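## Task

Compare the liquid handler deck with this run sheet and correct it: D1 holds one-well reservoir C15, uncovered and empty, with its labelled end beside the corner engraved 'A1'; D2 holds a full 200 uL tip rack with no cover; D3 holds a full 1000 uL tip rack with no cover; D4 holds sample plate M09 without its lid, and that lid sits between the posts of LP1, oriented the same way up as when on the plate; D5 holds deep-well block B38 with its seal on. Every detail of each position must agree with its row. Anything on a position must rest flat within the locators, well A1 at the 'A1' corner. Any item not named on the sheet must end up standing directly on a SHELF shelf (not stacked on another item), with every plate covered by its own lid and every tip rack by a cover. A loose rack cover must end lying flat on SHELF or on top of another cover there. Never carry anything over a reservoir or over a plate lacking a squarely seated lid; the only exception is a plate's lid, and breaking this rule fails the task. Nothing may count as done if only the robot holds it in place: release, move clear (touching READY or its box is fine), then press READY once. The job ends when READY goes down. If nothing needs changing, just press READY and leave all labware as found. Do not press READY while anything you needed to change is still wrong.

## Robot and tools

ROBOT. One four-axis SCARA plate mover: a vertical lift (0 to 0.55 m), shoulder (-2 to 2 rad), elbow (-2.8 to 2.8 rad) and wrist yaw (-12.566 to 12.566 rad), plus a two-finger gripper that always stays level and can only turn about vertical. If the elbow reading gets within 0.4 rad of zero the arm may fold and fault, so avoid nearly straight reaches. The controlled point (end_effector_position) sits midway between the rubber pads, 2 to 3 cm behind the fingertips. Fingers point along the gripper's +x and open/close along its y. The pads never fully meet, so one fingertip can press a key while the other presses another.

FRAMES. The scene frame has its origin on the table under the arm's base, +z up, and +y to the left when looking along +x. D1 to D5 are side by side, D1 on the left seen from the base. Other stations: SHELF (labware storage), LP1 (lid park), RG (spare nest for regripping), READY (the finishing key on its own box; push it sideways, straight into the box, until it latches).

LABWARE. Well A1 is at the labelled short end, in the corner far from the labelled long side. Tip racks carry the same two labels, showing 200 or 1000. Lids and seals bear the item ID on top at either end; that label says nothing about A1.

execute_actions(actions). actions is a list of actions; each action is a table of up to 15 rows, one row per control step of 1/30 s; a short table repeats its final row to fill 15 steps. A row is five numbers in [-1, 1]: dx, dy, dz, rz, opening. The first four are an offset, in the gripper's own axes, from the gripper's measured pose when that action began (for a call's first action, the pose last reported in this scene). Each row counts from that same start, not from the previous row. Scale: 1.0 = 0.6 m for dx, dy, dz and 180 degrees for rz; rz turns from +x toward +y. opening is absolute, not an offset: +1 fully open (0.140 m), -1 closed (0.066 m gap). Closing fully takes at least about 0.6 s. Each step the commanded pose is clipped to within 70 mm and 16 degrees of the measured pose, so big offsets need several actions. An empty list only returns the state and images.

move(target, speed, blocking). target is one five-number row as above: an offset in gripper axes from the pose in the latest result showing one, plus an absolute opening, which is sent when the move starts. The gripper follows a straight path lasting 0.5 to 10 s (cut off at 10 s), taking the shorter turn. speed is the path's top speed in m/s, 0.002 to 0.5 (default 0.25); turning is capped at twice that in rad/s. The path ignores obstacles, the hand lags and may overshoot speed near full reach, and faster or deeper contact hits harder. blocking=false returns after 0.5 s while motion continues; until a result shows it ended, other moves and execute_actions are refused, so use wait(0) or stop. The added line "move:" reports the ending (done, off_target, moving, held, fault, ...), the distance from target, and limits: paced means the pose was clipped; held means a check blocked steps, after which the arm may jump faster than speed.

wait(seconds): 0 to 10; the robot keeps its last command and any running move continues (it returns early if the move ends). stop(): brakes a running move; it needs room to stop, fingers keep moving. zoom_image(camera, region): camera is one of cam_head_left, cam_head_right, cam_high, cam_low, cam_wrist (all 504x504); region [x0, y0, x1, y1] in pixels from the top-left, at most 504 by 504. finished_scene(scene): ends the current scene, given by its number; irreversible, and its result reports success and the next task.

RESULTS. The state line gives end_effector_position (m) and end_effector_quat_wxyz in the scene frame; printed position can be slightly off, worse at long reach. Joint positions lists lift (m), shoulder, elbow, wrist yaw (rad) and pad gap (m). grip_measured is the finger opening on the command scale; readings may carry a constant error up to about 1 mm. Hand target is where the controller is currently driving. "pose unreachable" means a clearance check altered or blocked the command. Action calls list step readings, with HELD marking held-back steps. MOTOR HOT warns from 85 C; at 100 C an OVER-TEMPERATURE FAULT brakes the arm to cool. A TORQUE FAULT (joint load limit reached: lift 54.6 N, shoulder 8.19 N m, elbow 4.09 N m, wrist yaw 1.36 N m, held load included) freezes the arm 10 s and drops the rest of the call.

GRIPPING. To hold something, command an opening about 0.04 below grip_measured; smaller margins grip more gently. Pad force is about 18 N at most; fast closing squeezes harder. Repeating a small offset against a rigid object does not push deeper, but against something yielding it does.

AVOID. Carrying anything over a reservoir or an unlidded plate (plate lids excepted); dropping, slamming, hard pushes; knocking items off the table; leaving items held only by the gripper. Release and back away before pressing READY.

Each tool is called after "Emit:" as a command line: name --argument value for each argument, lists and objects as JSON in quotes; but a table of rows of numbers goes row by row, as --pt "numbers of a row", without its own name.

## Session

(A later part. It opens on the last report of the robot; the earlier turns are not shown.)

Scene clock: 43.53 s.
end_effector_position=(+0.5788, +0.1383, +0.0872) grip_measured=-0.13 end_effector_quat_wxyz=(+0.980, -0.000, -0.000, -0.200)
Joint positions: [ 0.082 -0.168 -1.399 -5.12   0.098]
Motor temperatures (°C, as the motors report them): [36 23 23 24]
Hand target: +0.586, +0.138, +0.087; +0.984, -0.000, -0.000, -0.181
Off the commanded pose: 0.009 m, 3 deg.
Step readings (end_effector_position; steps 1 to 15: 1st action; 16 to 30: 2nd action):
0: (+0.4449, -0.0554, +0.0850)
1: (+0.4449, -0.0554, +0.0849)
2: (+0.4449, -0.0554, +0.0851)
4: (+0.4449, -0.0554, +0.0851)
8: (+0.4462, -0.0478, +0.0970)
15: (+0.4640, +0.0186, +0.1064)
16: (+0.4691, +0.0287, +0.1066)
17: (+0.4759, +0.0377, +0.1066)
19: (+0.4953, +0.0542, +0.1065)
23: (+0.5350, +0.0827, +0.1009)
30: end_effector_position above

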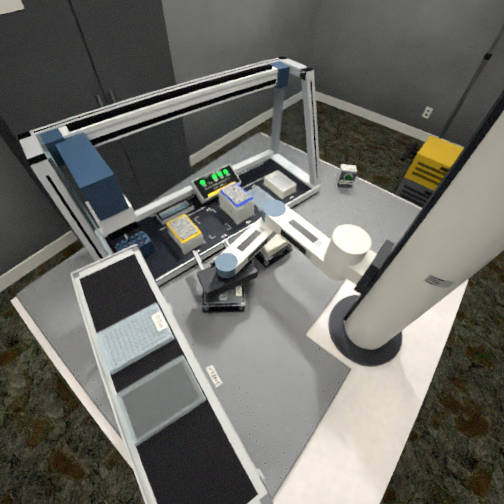

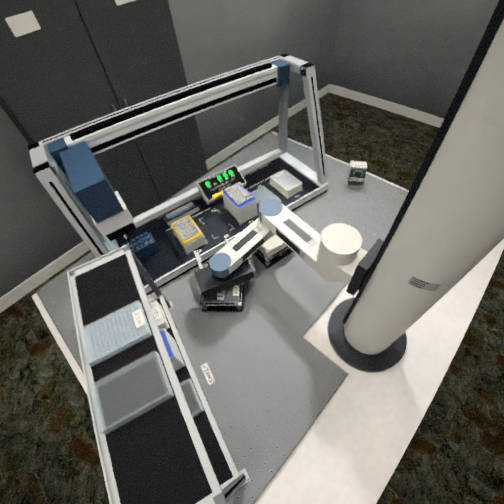

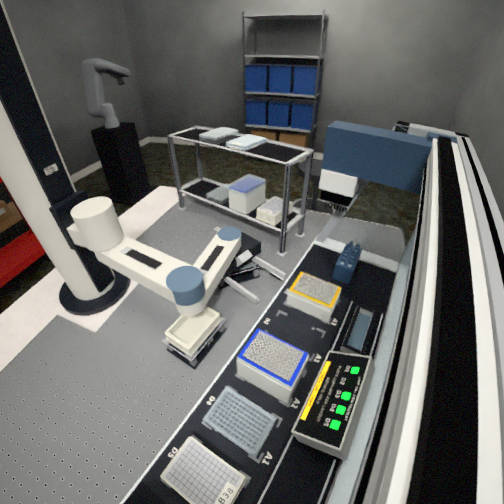

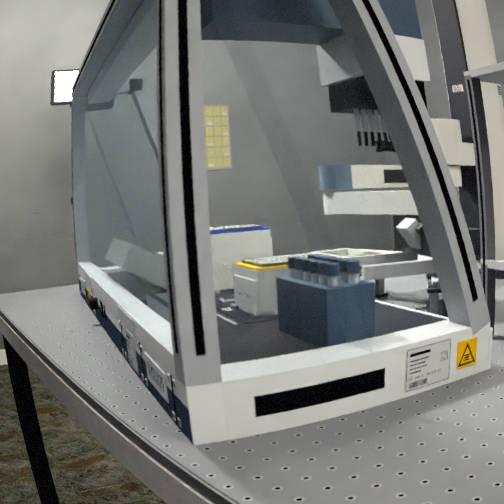

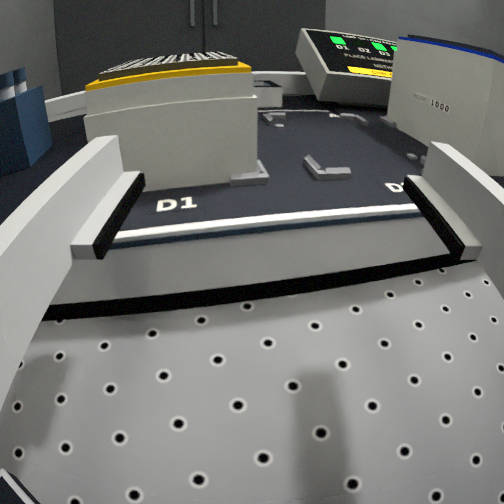

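Emit:
zoom_image --camera "cam_high" --region '[155, 295, 235, 375]'

Emit:
execute_actions --actions '[]'

Region (155, 295, 235, 375) of cam_high's 504x504 image, scaled by 6.300, with more detail than that image has.

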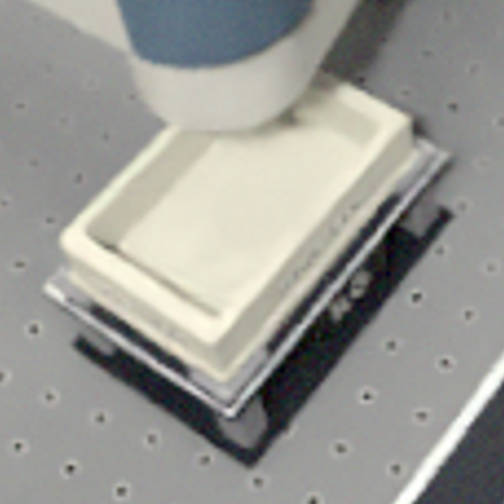

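Scene clock: 43.63 s.
end_effector_position=(+0.5860, +0.1376, +0.0873) grip_measured=-0.14 end_effector_quat_wxyz=(+0.983, -0.000, -0.000, -0.181)
Joint positions: [ 0.082 -0.188 -1.404 -5.055  0.098]
Motor temperatures (°C, as the motors report them): [36 23 23 24]
Hand target: +0.586, +0.138, +0.087; +0.984, -0.000, -0.000, -0.181
Off the commanded pose: 0.002 m, 0 deg.

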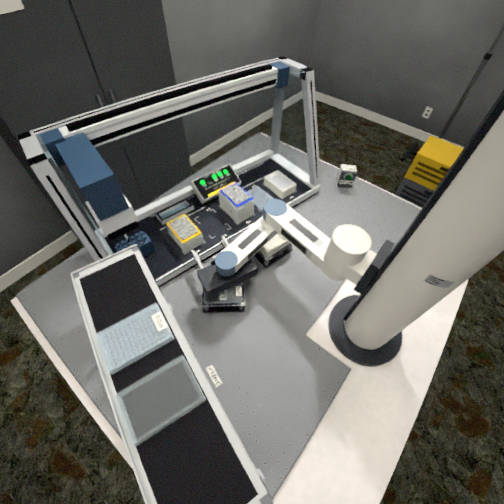

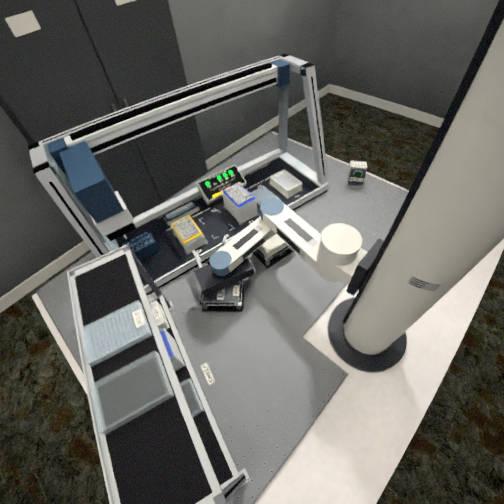

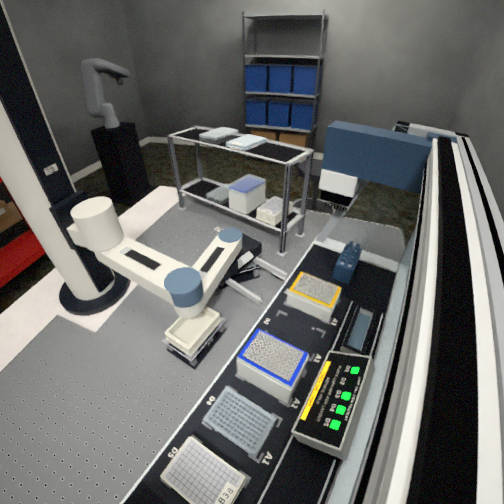

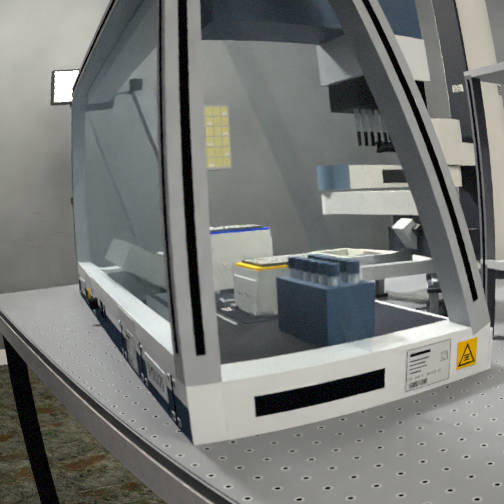

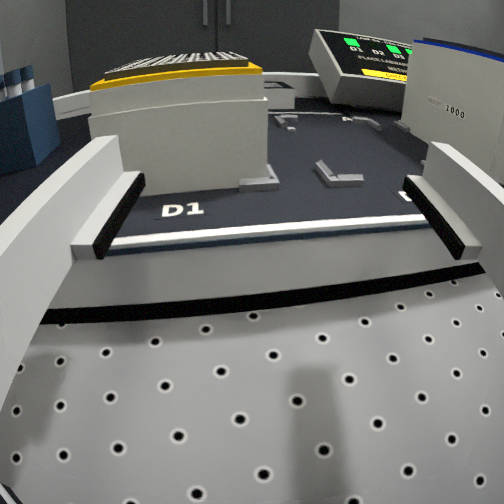

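Emit:
execute_actions --actions '[[[0.04085,0.06478,0.0012,0.04737,-0.135],[0.04085,0.06478,0.0012,0.04737,-0.135],[0.04085,0.06478,0.0012,0.04737,-0.135],[0.04085,0.06478,0.0012,0.04737,-0.135],[0.04085,0.06478,0.0012,0.04737,-0.135],[0.04085,0.06478,0.0012,0.04737,-0.135],[0.04085,0.06478,0.0012,0.04737,-0.135],[0.04085,0.06478,0.0012,0.04737,-0.135],[0.06392,0.06823,0.0012,0.04737,-0.135],[0.087,0.0717,0.0012,0.04737,-0.135],[0.11007,0.07515,0.0012,0.04737,-0.135],[0.13315,0.07862,0.0012,0.04737,-0.135],[0.15623,0.08208,0.0012,0.04737,-0.135],[0.1793,0.08553,0.0012,0.04737,-0.135],[0.20238,0.089,0.0012,0.04737,-0.135]]]'

Emit:
wait --seconds 0.4

Scene clock: 45.57 s.
end_effector_position=(+0.6759, +0.1465, +0.0880) grip_measured=-0.13 end_effector_quat_wxyz=(+0.994, -0.000, -0.000, -0.106)
Joint positions: [ 0.083 -0.169 -1.778 -4.55   0.098]
Motor temperatures (°C, as the motors report them): [36 23 23 24]
Hand target: +0.702, +0.136, +0.088; +0.994, -0.000, -0.000, -0.109
Off the commanded pose: 0.043 m, 0 deg.
Step readings (end_effector_position):
0: (+0.5859, +0.1379, +0.0873)
1: (+0.5861, +0.1382, +0.0873)
2: (+0.5891, +0.1409, +0.0874)
4: (+0.6039, +0.1535, +0.0877)
8: (+0.6224, +0.1647, +0.0880)
15: end_effector_position above

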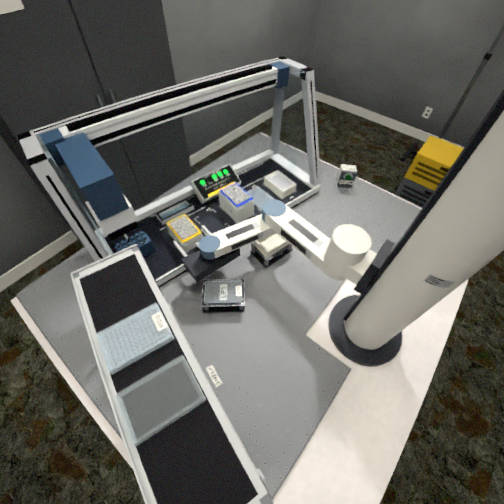

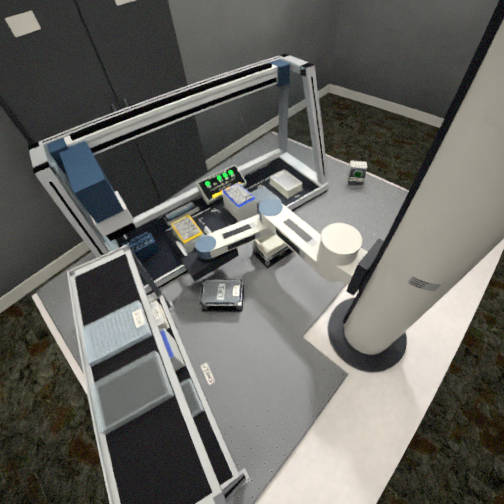

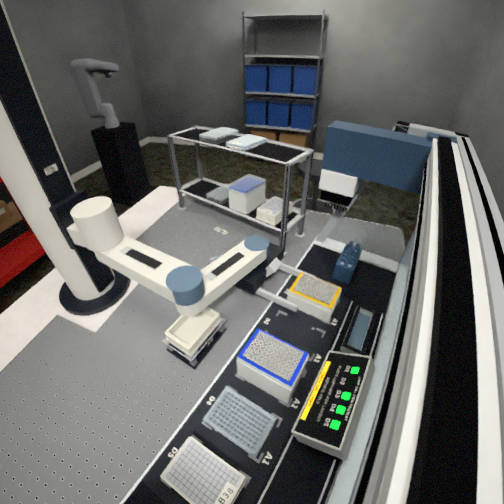

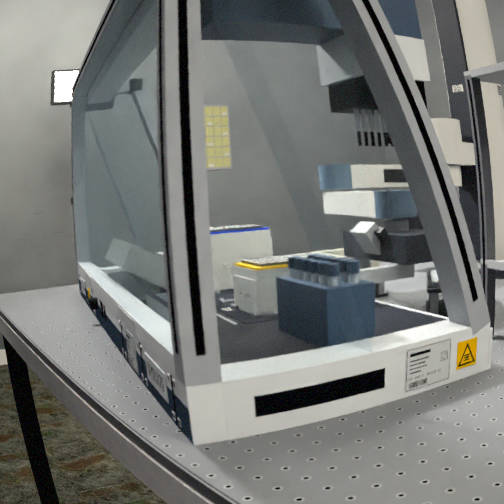

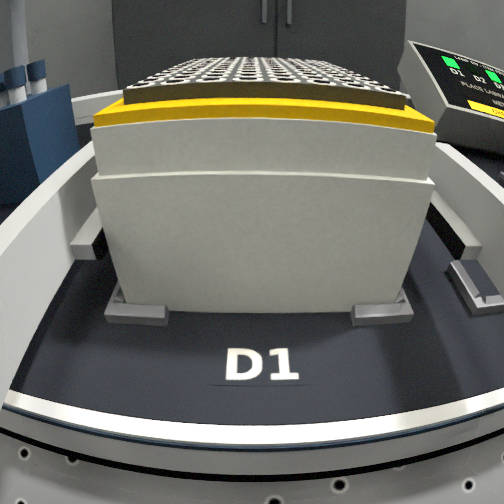

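Scene clock: 45.97 s.
end_effector_position=(+0.7016, +0.1399, +0.0880) grip_measured=-0.13 end_effector_quat_wxyz=(+0.995, -0.000, -0.000, -0.101)
Joint positions: [ 0.083 -0.156 -1.904 -4.426  0.098]
Motor temperatures (°C, as the motors report them): [36 23 23 24]
Hand target: +0.702, +0.136, +0.088; +0.994, -0.000, -0.000, -0.109
Off the commanded pose: 0.017 m, 1 deg.
wait: 0.40 s; at rest by 0.30 s

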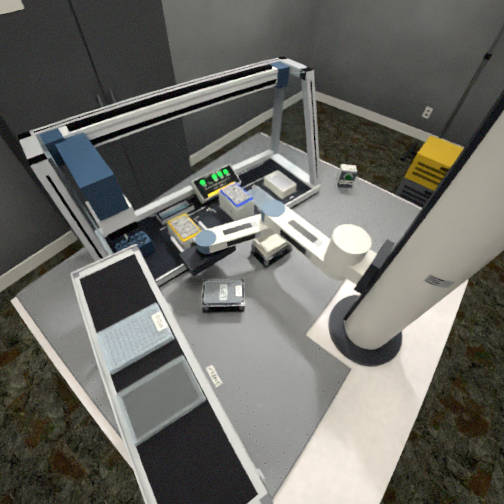

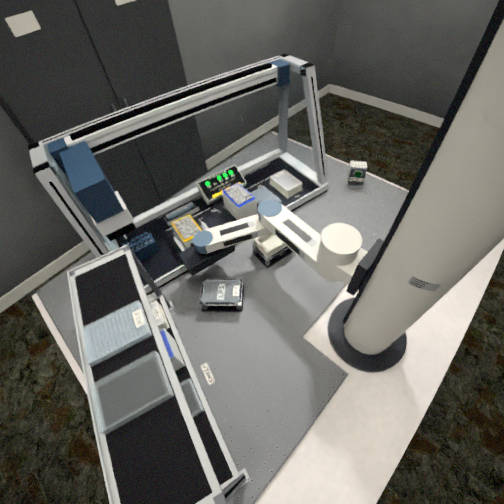

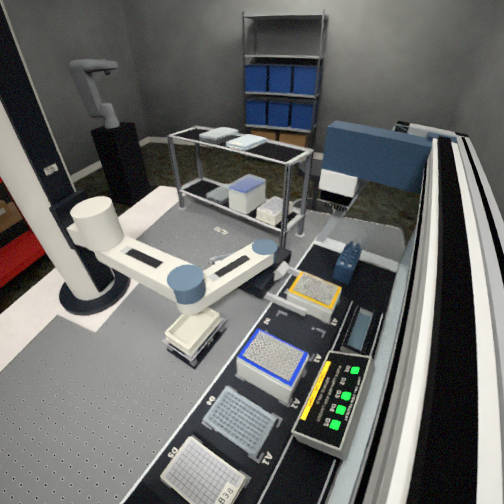

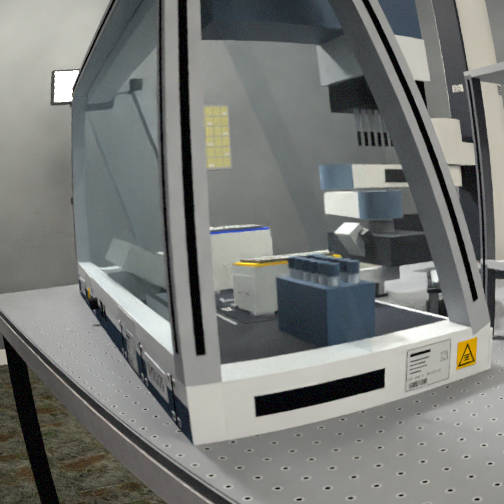

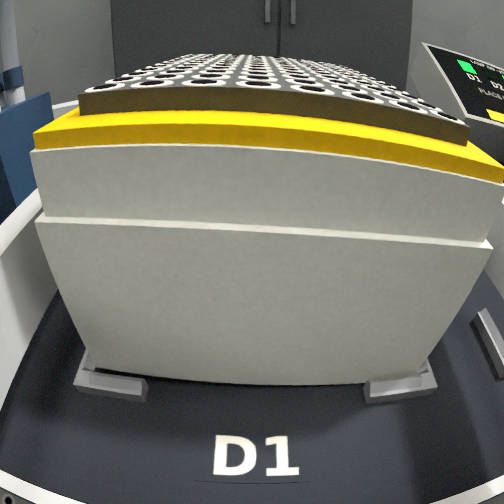

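Emit:
execute_actions --actions '[[[0,0.006,0,-0.002,-0.135],[0.002,0.011,0,-0.00388,-0.135],[0.006,0.0128,0,-0.00388,-0.135],[0.012,0.0128,0,-0.00388,-0.135],[0.018,0.0128,0,-0.00388,-0.135],[0.023,0.0128,0,-0.00388,-0.135],[0.02595,0.0128,0,-0.00388,-0.135],[0.02595,0.0128,0,-0.00388,-0.2],[0.02595,0.0128,0,-0.00388,-0.27],[0.02595,0.0128,0,-0.00388,-0.33],[0.02595,0.0128,0,-0.00388,-0.36]]]'

Scene clock: 46.80 s.
end_effector_position=(+0.7184, +0.1441, +0.0880) grip_measured=-0.36 end_effector_quat_wxyz=(+0.994, -0.000, -0.000, -0.108)
Joint positions: [ 0.083 -0.103 -2.031 -4.365  0.09 ]
Motor temperatures (°C, as the motors report them): [36 23 23 24]
Hand target: +0.718, +0.144, +0.088; +0.994, -0.000, -0.000, -0.108
Off the commanded pose: 0.000 m, 0 deg.
Step readings (end_effector_position):
0: (+0.7016, +0.1399, +0.0880)
1: (+0.7016, +0.1400, +0.0880)
2: (+0.7019, +0.1405, +0.0880)
4: (+0.7039, +0.1461, +0.0880)
8: (+0.7169, +0.1440, +0.0880)
15: end_effector_position above

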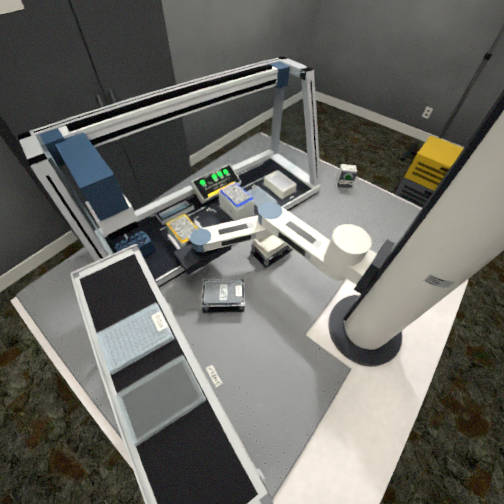

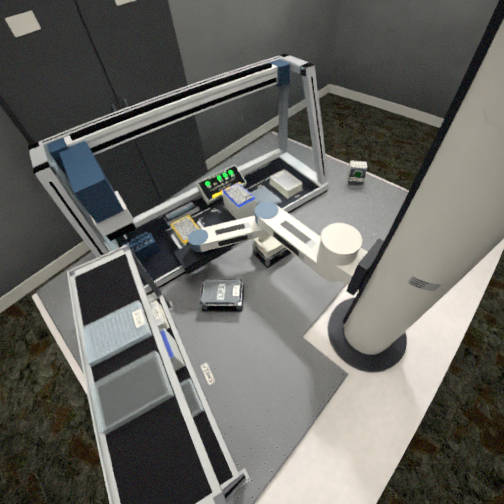

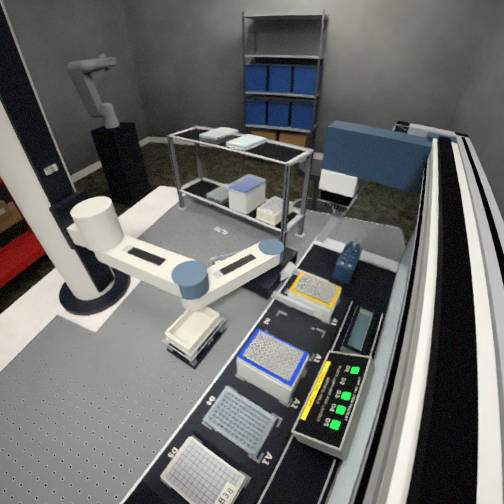

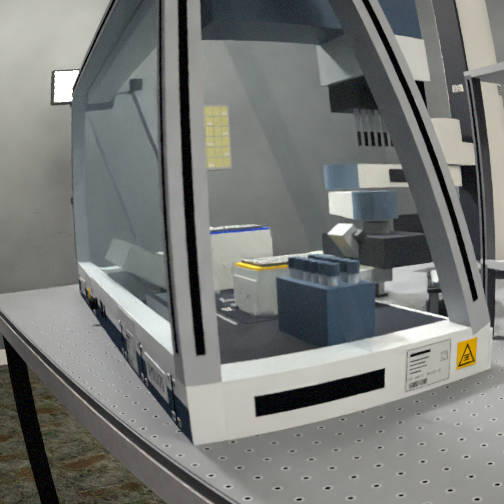

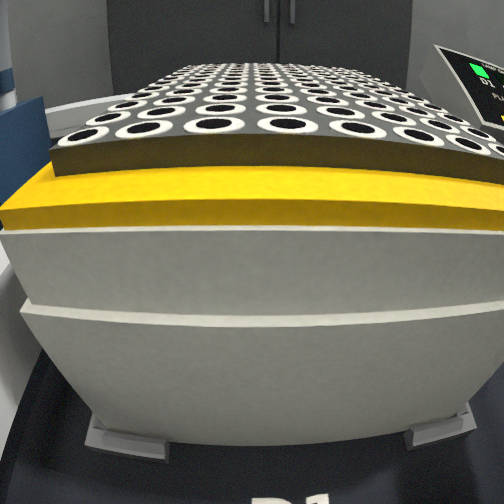

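Emit:
zoom_image --camera "cam_wrist" --region '[60, 395, 200, 479]'

Emit:
zoom_image --camera "cam_wrist" --region '[364, 385, 504, 469]'

Emit:
zoom_image --camera "cam_high" --region '[270, 255, 360, 335]'

Region (60, 395, 200, 479) of cam_wrist's 504x504 image, scaled by 3.600, with more detail than that image has; it fills the top 302 rows of this view, and the rest is white.

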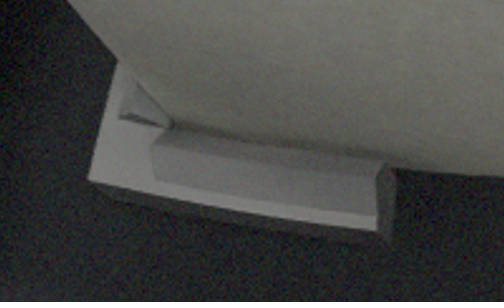

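Region (364, 385, 504, 469) of cam_wrist's 504x504 image, scaled by 3.600, with more detail than that image has; it fills the top 302 rows of this view, and the rest is white.

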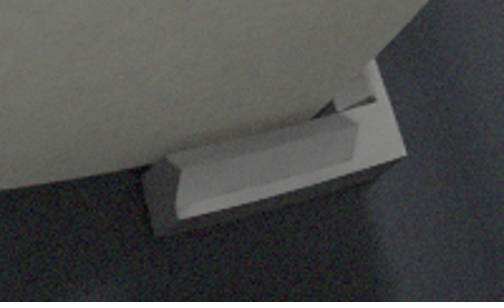

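Region (270, 255, 360, 335) of cam_high's 504x504 image, scaled by 5.600, with more detail than that image has.

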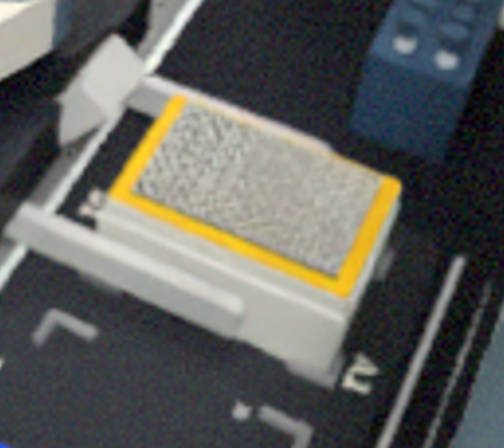

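Emit:
zoom_image --camera "cam_high" --region '[265, 300, 345, 370]'

Emit:
zoom_image --camera "cam_head_left" --region '[170, 190, 250, 250]'

Region (265, 300, 345, 370) of cam_high's 504x504 image, scaled by 6.300, with more detail than that image has; it fills the top 441 rows of this view, and the rest is white.

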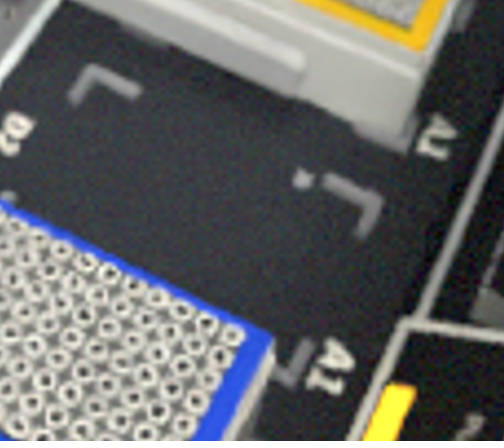

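Region (170, 190, 250, 250) of cam_head_left's 504x504 image, scaled by 6.300, with more detail than that image has; it fills the top 378 rows of this view, and the rest is white.

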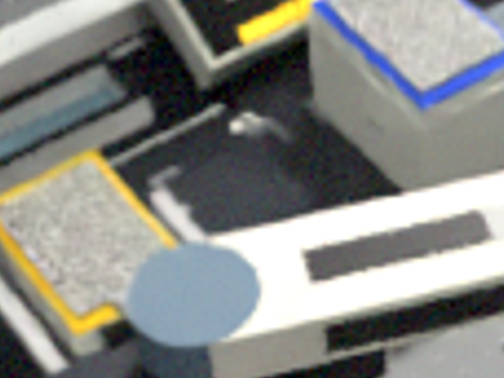

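Emit:
execute_actions --actions '[[[0,0,0,0,-0.41],[0,0,0,0,-0.45],[0,0,0,0,-0.48],[0,0,0,0,-0.5],[0,0,0,0,-0.515],[0,0,0,0,-0.515],[0,0,0,0,-0.515],[0,0,0.003,0,-0.515],[0,0,0.007,0,-0.515],[0,0,0.012,0,-0.515],[0,0,0.016,0,-0.515],[0,0,0.0183,0,-0.515]],[[0.0001,-0.008,0,0,-0.515],[0.0002,-0.022,0,0,-0.515],[0.0003,-0.04,0,0,-0.515],[0.0005,-0.06,0,0,-0.515],[0.0007,-0.082,0,0,-0.515],[0.0009,-0.104,0,0,-0.515],[0.0011,-0.126,0,0,-0.515],[0.0013,-0.147,0,0,-0.515],[0.0014,-0.166,0,0,-0.515],[0.0015,-0.182,0,0,-0.515],[0.0016,-0.194,0,0,-0.515],[0.0017,-0.202,0,0,-0.515],[0.0017,-0.2064,0,0,-0.515]]]'

Scene clock: 49.10 s.
end_effector_position=(+0.6984, +0.0315, +0.0990) grip_measured=-0.46 end_effector_quat_wxyz=(+0.994, -0.000, -0.000, -0.114)
Joint positions: [ 0.094 -0.49  -1.703 -4.318  0.086]
Motor temperatures (°C, as the motors report them): [36 23 23 24]
Hand target: +0.694, +0.023, +0.099; +0.994, -0.000, -0.000, -0.109
Off the commanded pose: 0.010 m, 1 deg.
Step readings (end_effector_position; steps 1 to 15: 1st action; 16 to 30: 2nd action):
0: (+0.7184, +0.1441, +0.0880)
1: (+0.7184, +0.1441, +0.0880)
2: (+0.7184, +0.1441, +0.0880)
4: (+0.7184, +0.1441, +0.0880)
8: (+0.7184, +0.1441, +0.0881)
15: (+0.7184, +0.1441, +0.0991)
16: (+0.7183, +0.1441, +0.0990)
17: (+0.7178, +0.1430, +0.0990)
19: (+0.7162, +0.1350, +0.0990)
23: (+0.7123, +0.0971, +0.0990)
30: end_effector_position above

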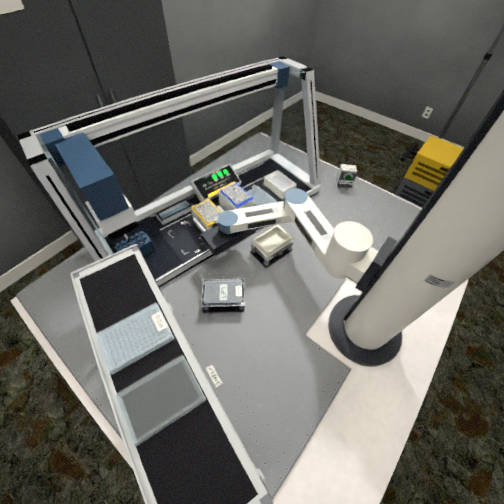

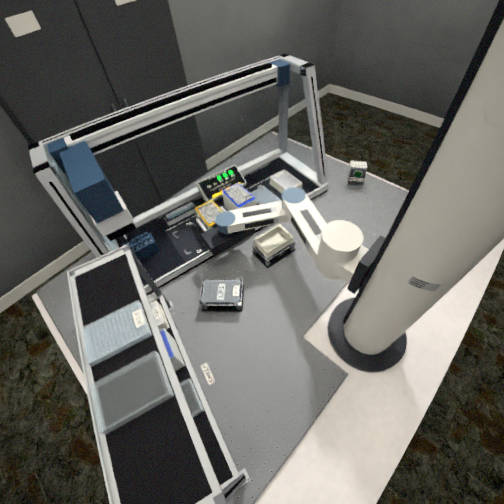

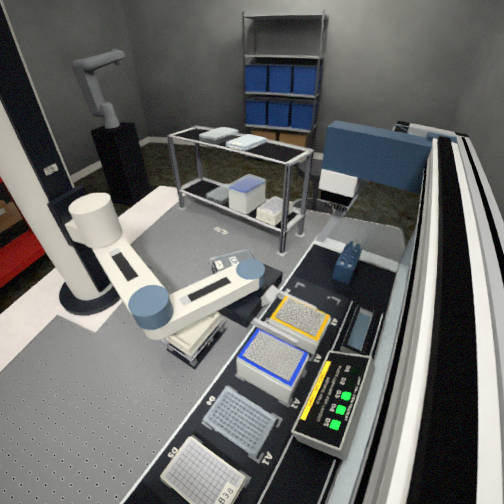

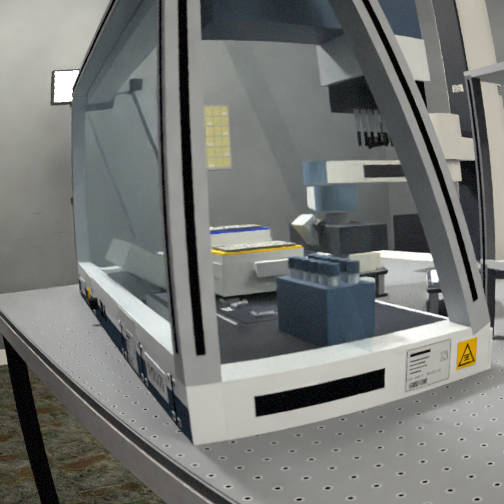

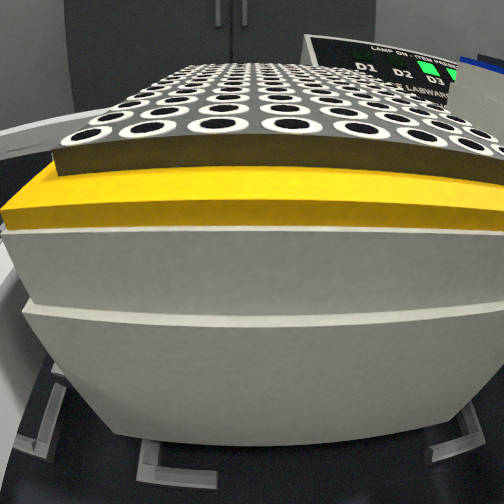

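Emit:
wait --seconds 0.15

Emit:
zoom_image --camera "cam_wrist" --region '[80, 410, 220, 494]'

Emit:
zoom_image --camera "cam_wrist" --region '[344, 400, 484, 484]'

Scene clock: 49.43 s.
end_effector_position=(+0.6939, +0.0232, +0.0990) grip_measured=-0.46 end_effector_quat_wxyz=(+0.994, -0.000, -0.000, -0.109)
Joint positions: [ 0.094 -0.528 -1.667 -4.306  0.086]
Motor temperatures (°C, as the motors report them): [36 23 23 24]
Hand target: +0.694, +0.023, +0.099; +0.994, -0.000, -0.000, -0.109
Off the commanded pose: 0.001 m, 0 deg.
wait: 0.17 s; at rest by 0.07 s

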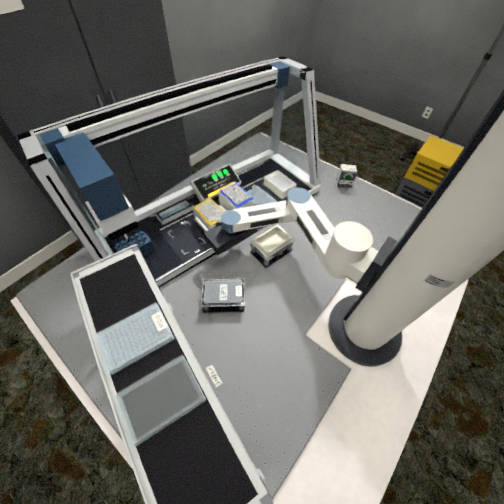

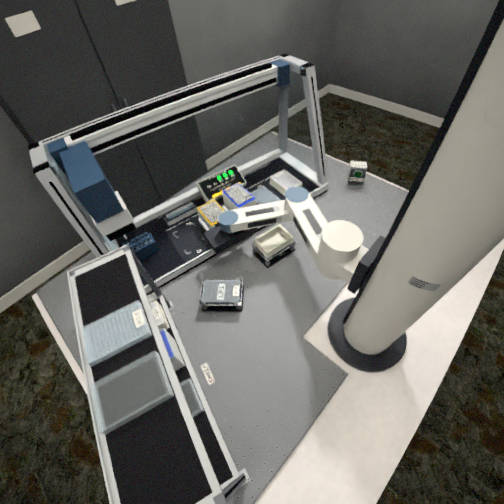

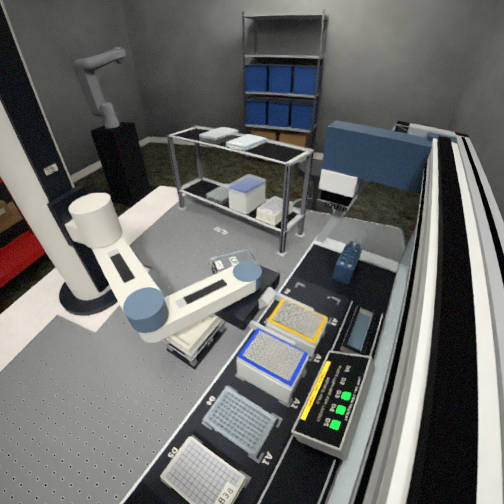

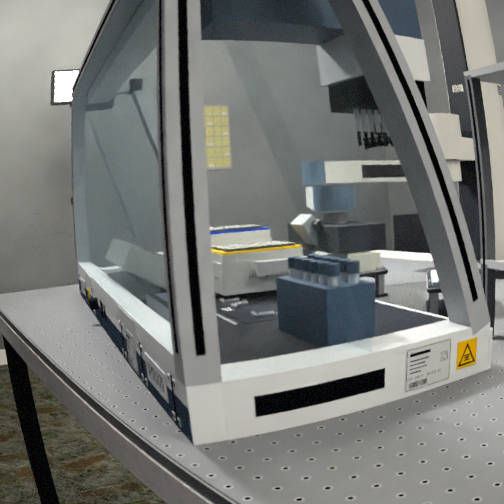

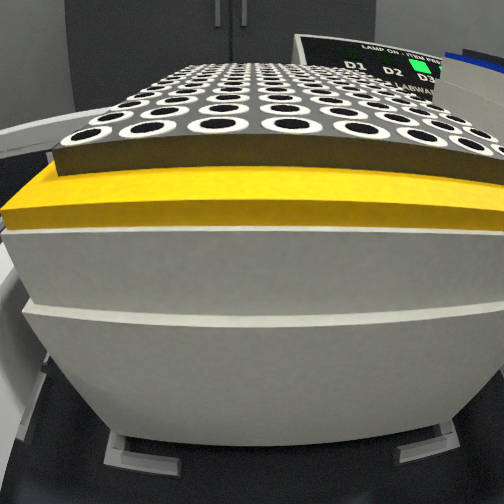

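Region (80, 410, 220, 494) of cam_wrist's 504x504 image, scaled by 3.600, with more detail than that image has; it fills the top 302 rows of this view, and the rest is white.

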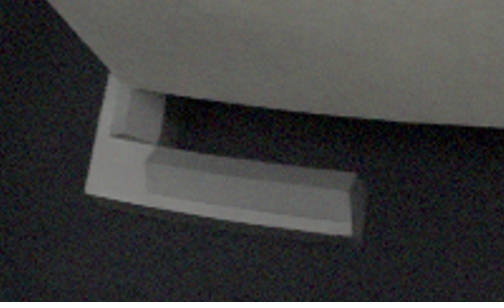

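Region (344, 400, 484, 484) of cam_wrist's 504x504 image, scaled by 3.600, with more detail than that image has; it fills the top 302 rows of this view, and the rest is white.

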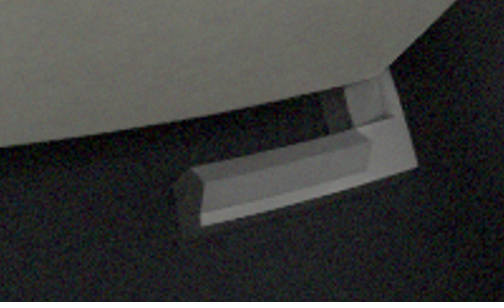

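Emit:
execute_actions --actions '[[[-0.0017,-0.0012,-0.002,0.0006,-0.515],[-0.0017,-0.0012,-0.005,0.0006,-0.515],[-0.0017,-0.0012,-0.008,0.0006,-0.515],[-0.0017,-0.0012,-0.011,0.0006,-0.515],[-0.0017,-0.0012,-0.0135,0.0006,-0.515],[-0.0017,-0.0012,-0.0157,0.0006,-0.515],[-0.0017,-0.0012,-0.0173,0.0006,-0.515],[-0.0017,-0.0012,-0.0185,0.0006,-0.515],[-0.0017,-0.0012,-0.0187,0.0006,-0.5],[-0.0017,-0.0012,-0.0187,0.0006,-0.48],[-0.0017,-0.0012,-0.0187,0.0006,-0.44],[-0.0017,-0.0012,-0.0187,0.0006,-0.3],[-0.0017,-0.0012,-0.0187,0.0006,0.03]],[[-0.005,0,0.002,0,0.03],[-0.015,0,0.006,0,0.03],[-0.028,0,0.011,0,0.03],[-0.043,0,0.016,0,0.03],[-0.06,0,0.021,0,0.03],[-0.077,0,0.025,0,0.03],[-0.093,0,0.028,0,0.03],[-0.11,0,0.03,0,0.03],[-0.127,0,0.03,0,0.03],[-0.143,0,0.03,0,0.03],[-0.158,0,0.03,0,0.03],[-0.172,0,0.03,0,0.03],[-0.182,0,0.03,0,0.03],[-0.187,0,0.03,0,0.03]]]'

Scene clock: 53.13 s.
end_effector_position=(+0.5921, +0.0455, +0.1059) grip_measured=+0.03 end_effector_quat_wxyz=(+0.994, -0.000, -0.000, -0.106)
Joint positions: [ 0.101 -0.607 -1.175 -4.714  0.104]
Motor temperatures (°C, as the motors report them): [36 23 23 24]
Hand target: +0.584, +0.047, +0.106; +0.994, -0.000, -0.000, -0.107
Off the commanded pose: 0.009 m, 0 deg.
Step readings (end_effector_position; steps 1 to 15: 1st action; 16 to 30: 2nd action):
0: (+0.6939, +0.0233, +0.0990)
1: (+0.6937, +0.0233, +0.0990)
2: (+0.6928, +0.0229, +0.0979)
4: (+0.6928, +0.0227, +0.0945)
8: (+0.6927, +0.0229, +0.0886)
15: (+0.6927, +0.0228, +0.0879)
16: (+0.6926, +0.0228, +0.0879)
17: (+0.6907, +0.0231, +0.0886)
19: (+0.6815, +0.0254, +0.0927)
23: (+0.6527, +0.0325, +0.1022)
30: end_effector_position above

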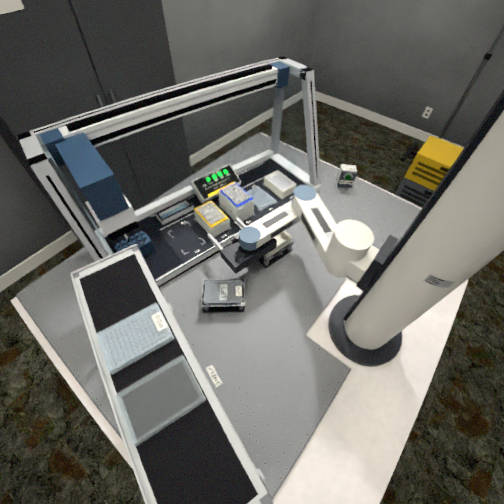

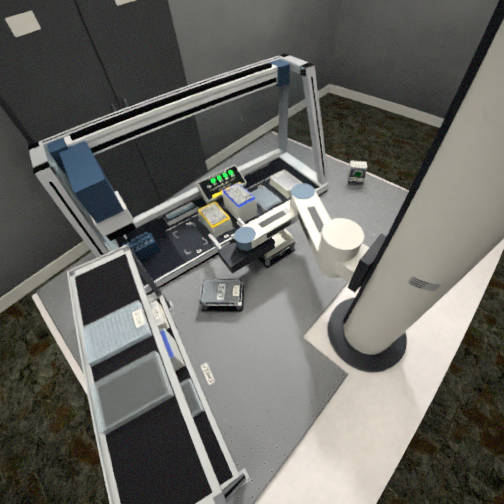

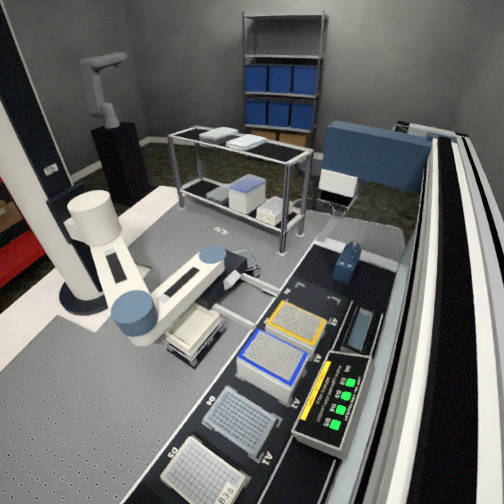

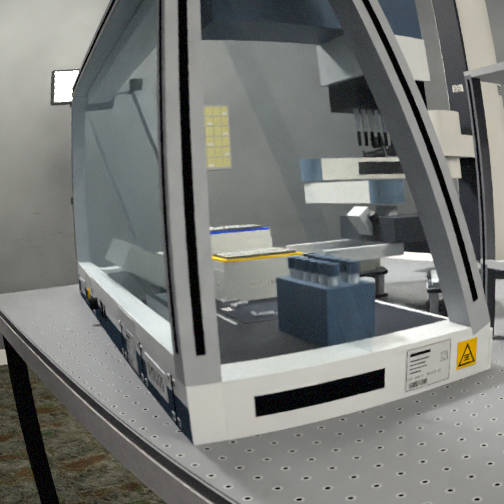

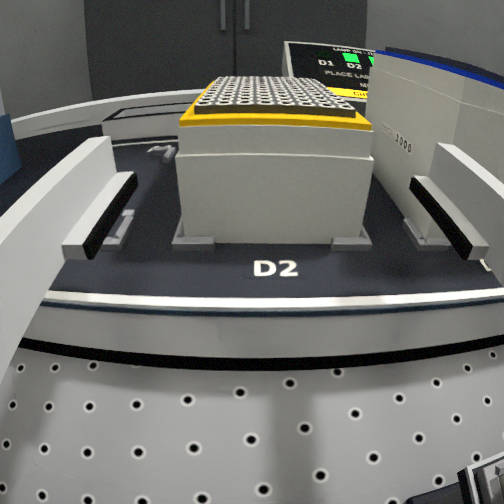

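Emit:
zoom_image --camera "cam_wrist" --region '[160, 60, 390, 260]'

Emit:
zoom_image --camera "cam_high" --region '[255, 285, 345, 365]'

Emit:
zoom_image --camera "cam_low" --region '[200, 220, 320, 330]'

Region (160, 60, 390, 260) of cam_wrist's 504x504 image, scaled by 2.191, with more detail than that image has; it fills the top 438 rows of this view, and the rest is white.

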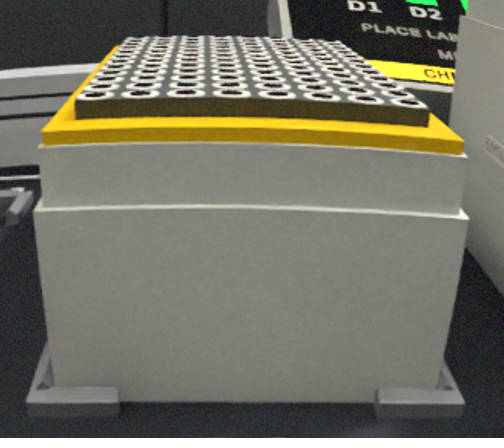

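Region (255, 285, 345, 365) of cam_high's 504x504 image, scaled by 5.600, with more detail than that image has.

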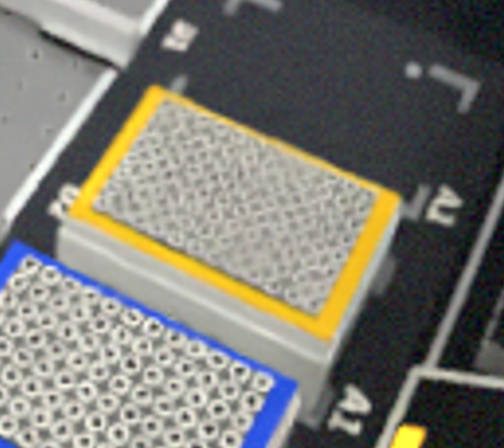

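Region (200, 220, 320, 330) of cam_low's 504x504 image, scaled by 4.200, with more detail than that image has; it fills the top 462 rows of this view, and the rest is white.

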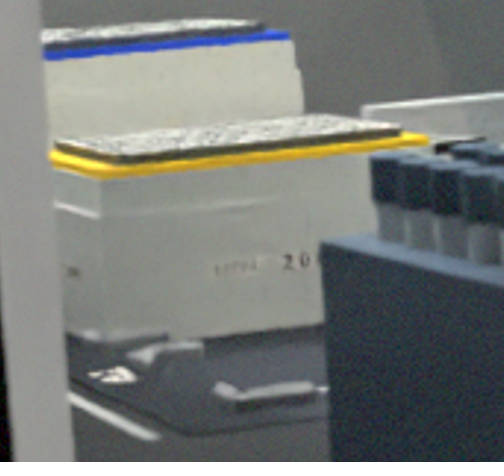

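Emit:
execute_actions --actions '[[[-0.02095,-0.04452,0,-0.06111,0.03],[-0.0257,-0.06432,0,-0.08889,0.03],[-0.0257,-0.06432,0,-0.08889,0.03],[-0.03217,-0.08362,0,-0.11667,0.03],[-0.04028,-0.10228,0,-0.14444,0.03],[-0.05,-0.12018,0,-0.17222,0.03],[-0.06123,-0.13715,0,-0.2,0.03],[-0.07057,-0.15142,0,-0.22778,0.03],[-0.07958,-0.16285,0,-0.25556,0.03],[-0.08817,-0.173,0,-0.28333,0.03],[-0.09785,-0.18178,0,-0.31111,0.03],[-0.10855,-0.19075,0,-0.33889,0.03],[-0.1201,-0.19817,0,-0.36667,0.03],[-0.13403,-0.20395,0,-0.39444,0.03],[-0.15022,-0.20873,0,-0.42222,0.03]]]'

Scene clock: 54.33 s.
end_effector_position=(+0.4978, -0.0510, +0.1059) grip_measured=+0.03 end_effector_quat_wxyz=(+0.813, -0.000, -0.000, -0.582)
Joint positions: [ 0.101 -0.584 -1.171 -5.77   0.104]
Motor temperatures (°C, as the motors report them): [36 23 23 24]
Hand target: +0.480, -0.054, +0.106; +0.760, -0.000, -0.000, -0.650
Off the commanded pose: 0.021 m, 17 deg; orientation clipped at the last step of the last action.
Step readings (end_effector_position):
0: (+0.5843, +0.0468, +0.1059)
1: (+0.5842, +0.0464, +0.1059)
2: (+0.5831, +0.0432, +0.1059)
4: (+0.5762, +0.0273, +0.1059)
8: (+0.5506, -0.0124, +0.1059)
15: end_effector_position above

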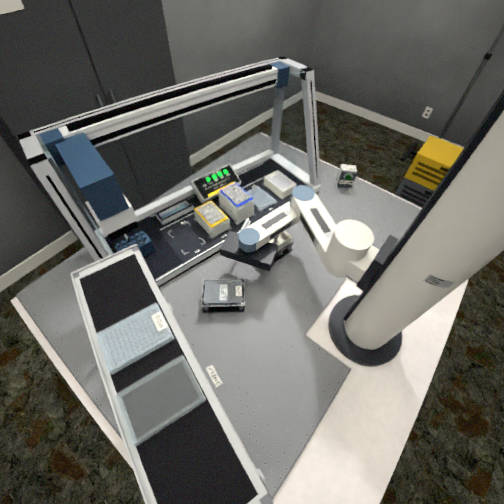

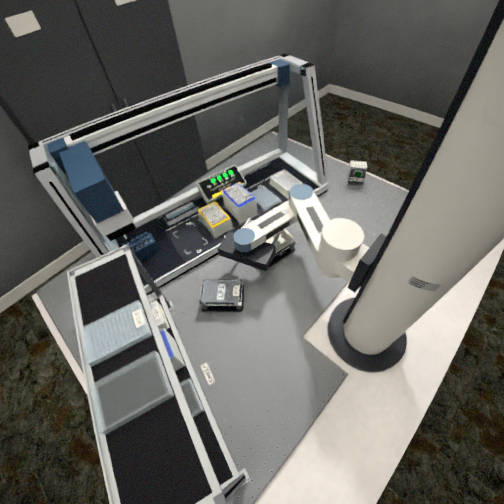

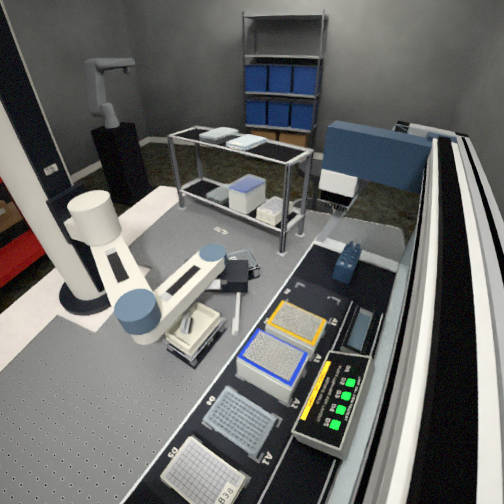

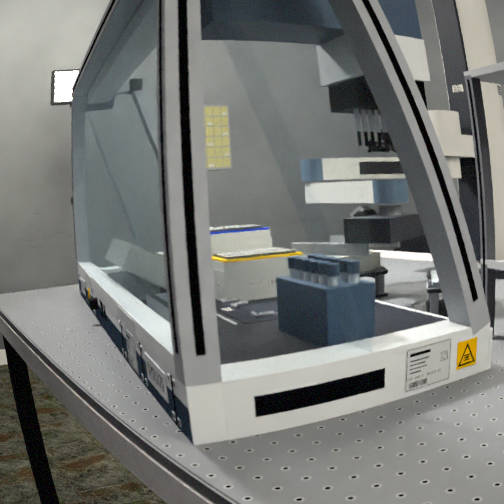

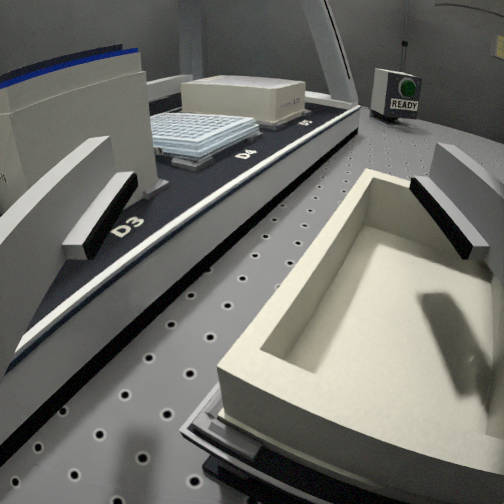

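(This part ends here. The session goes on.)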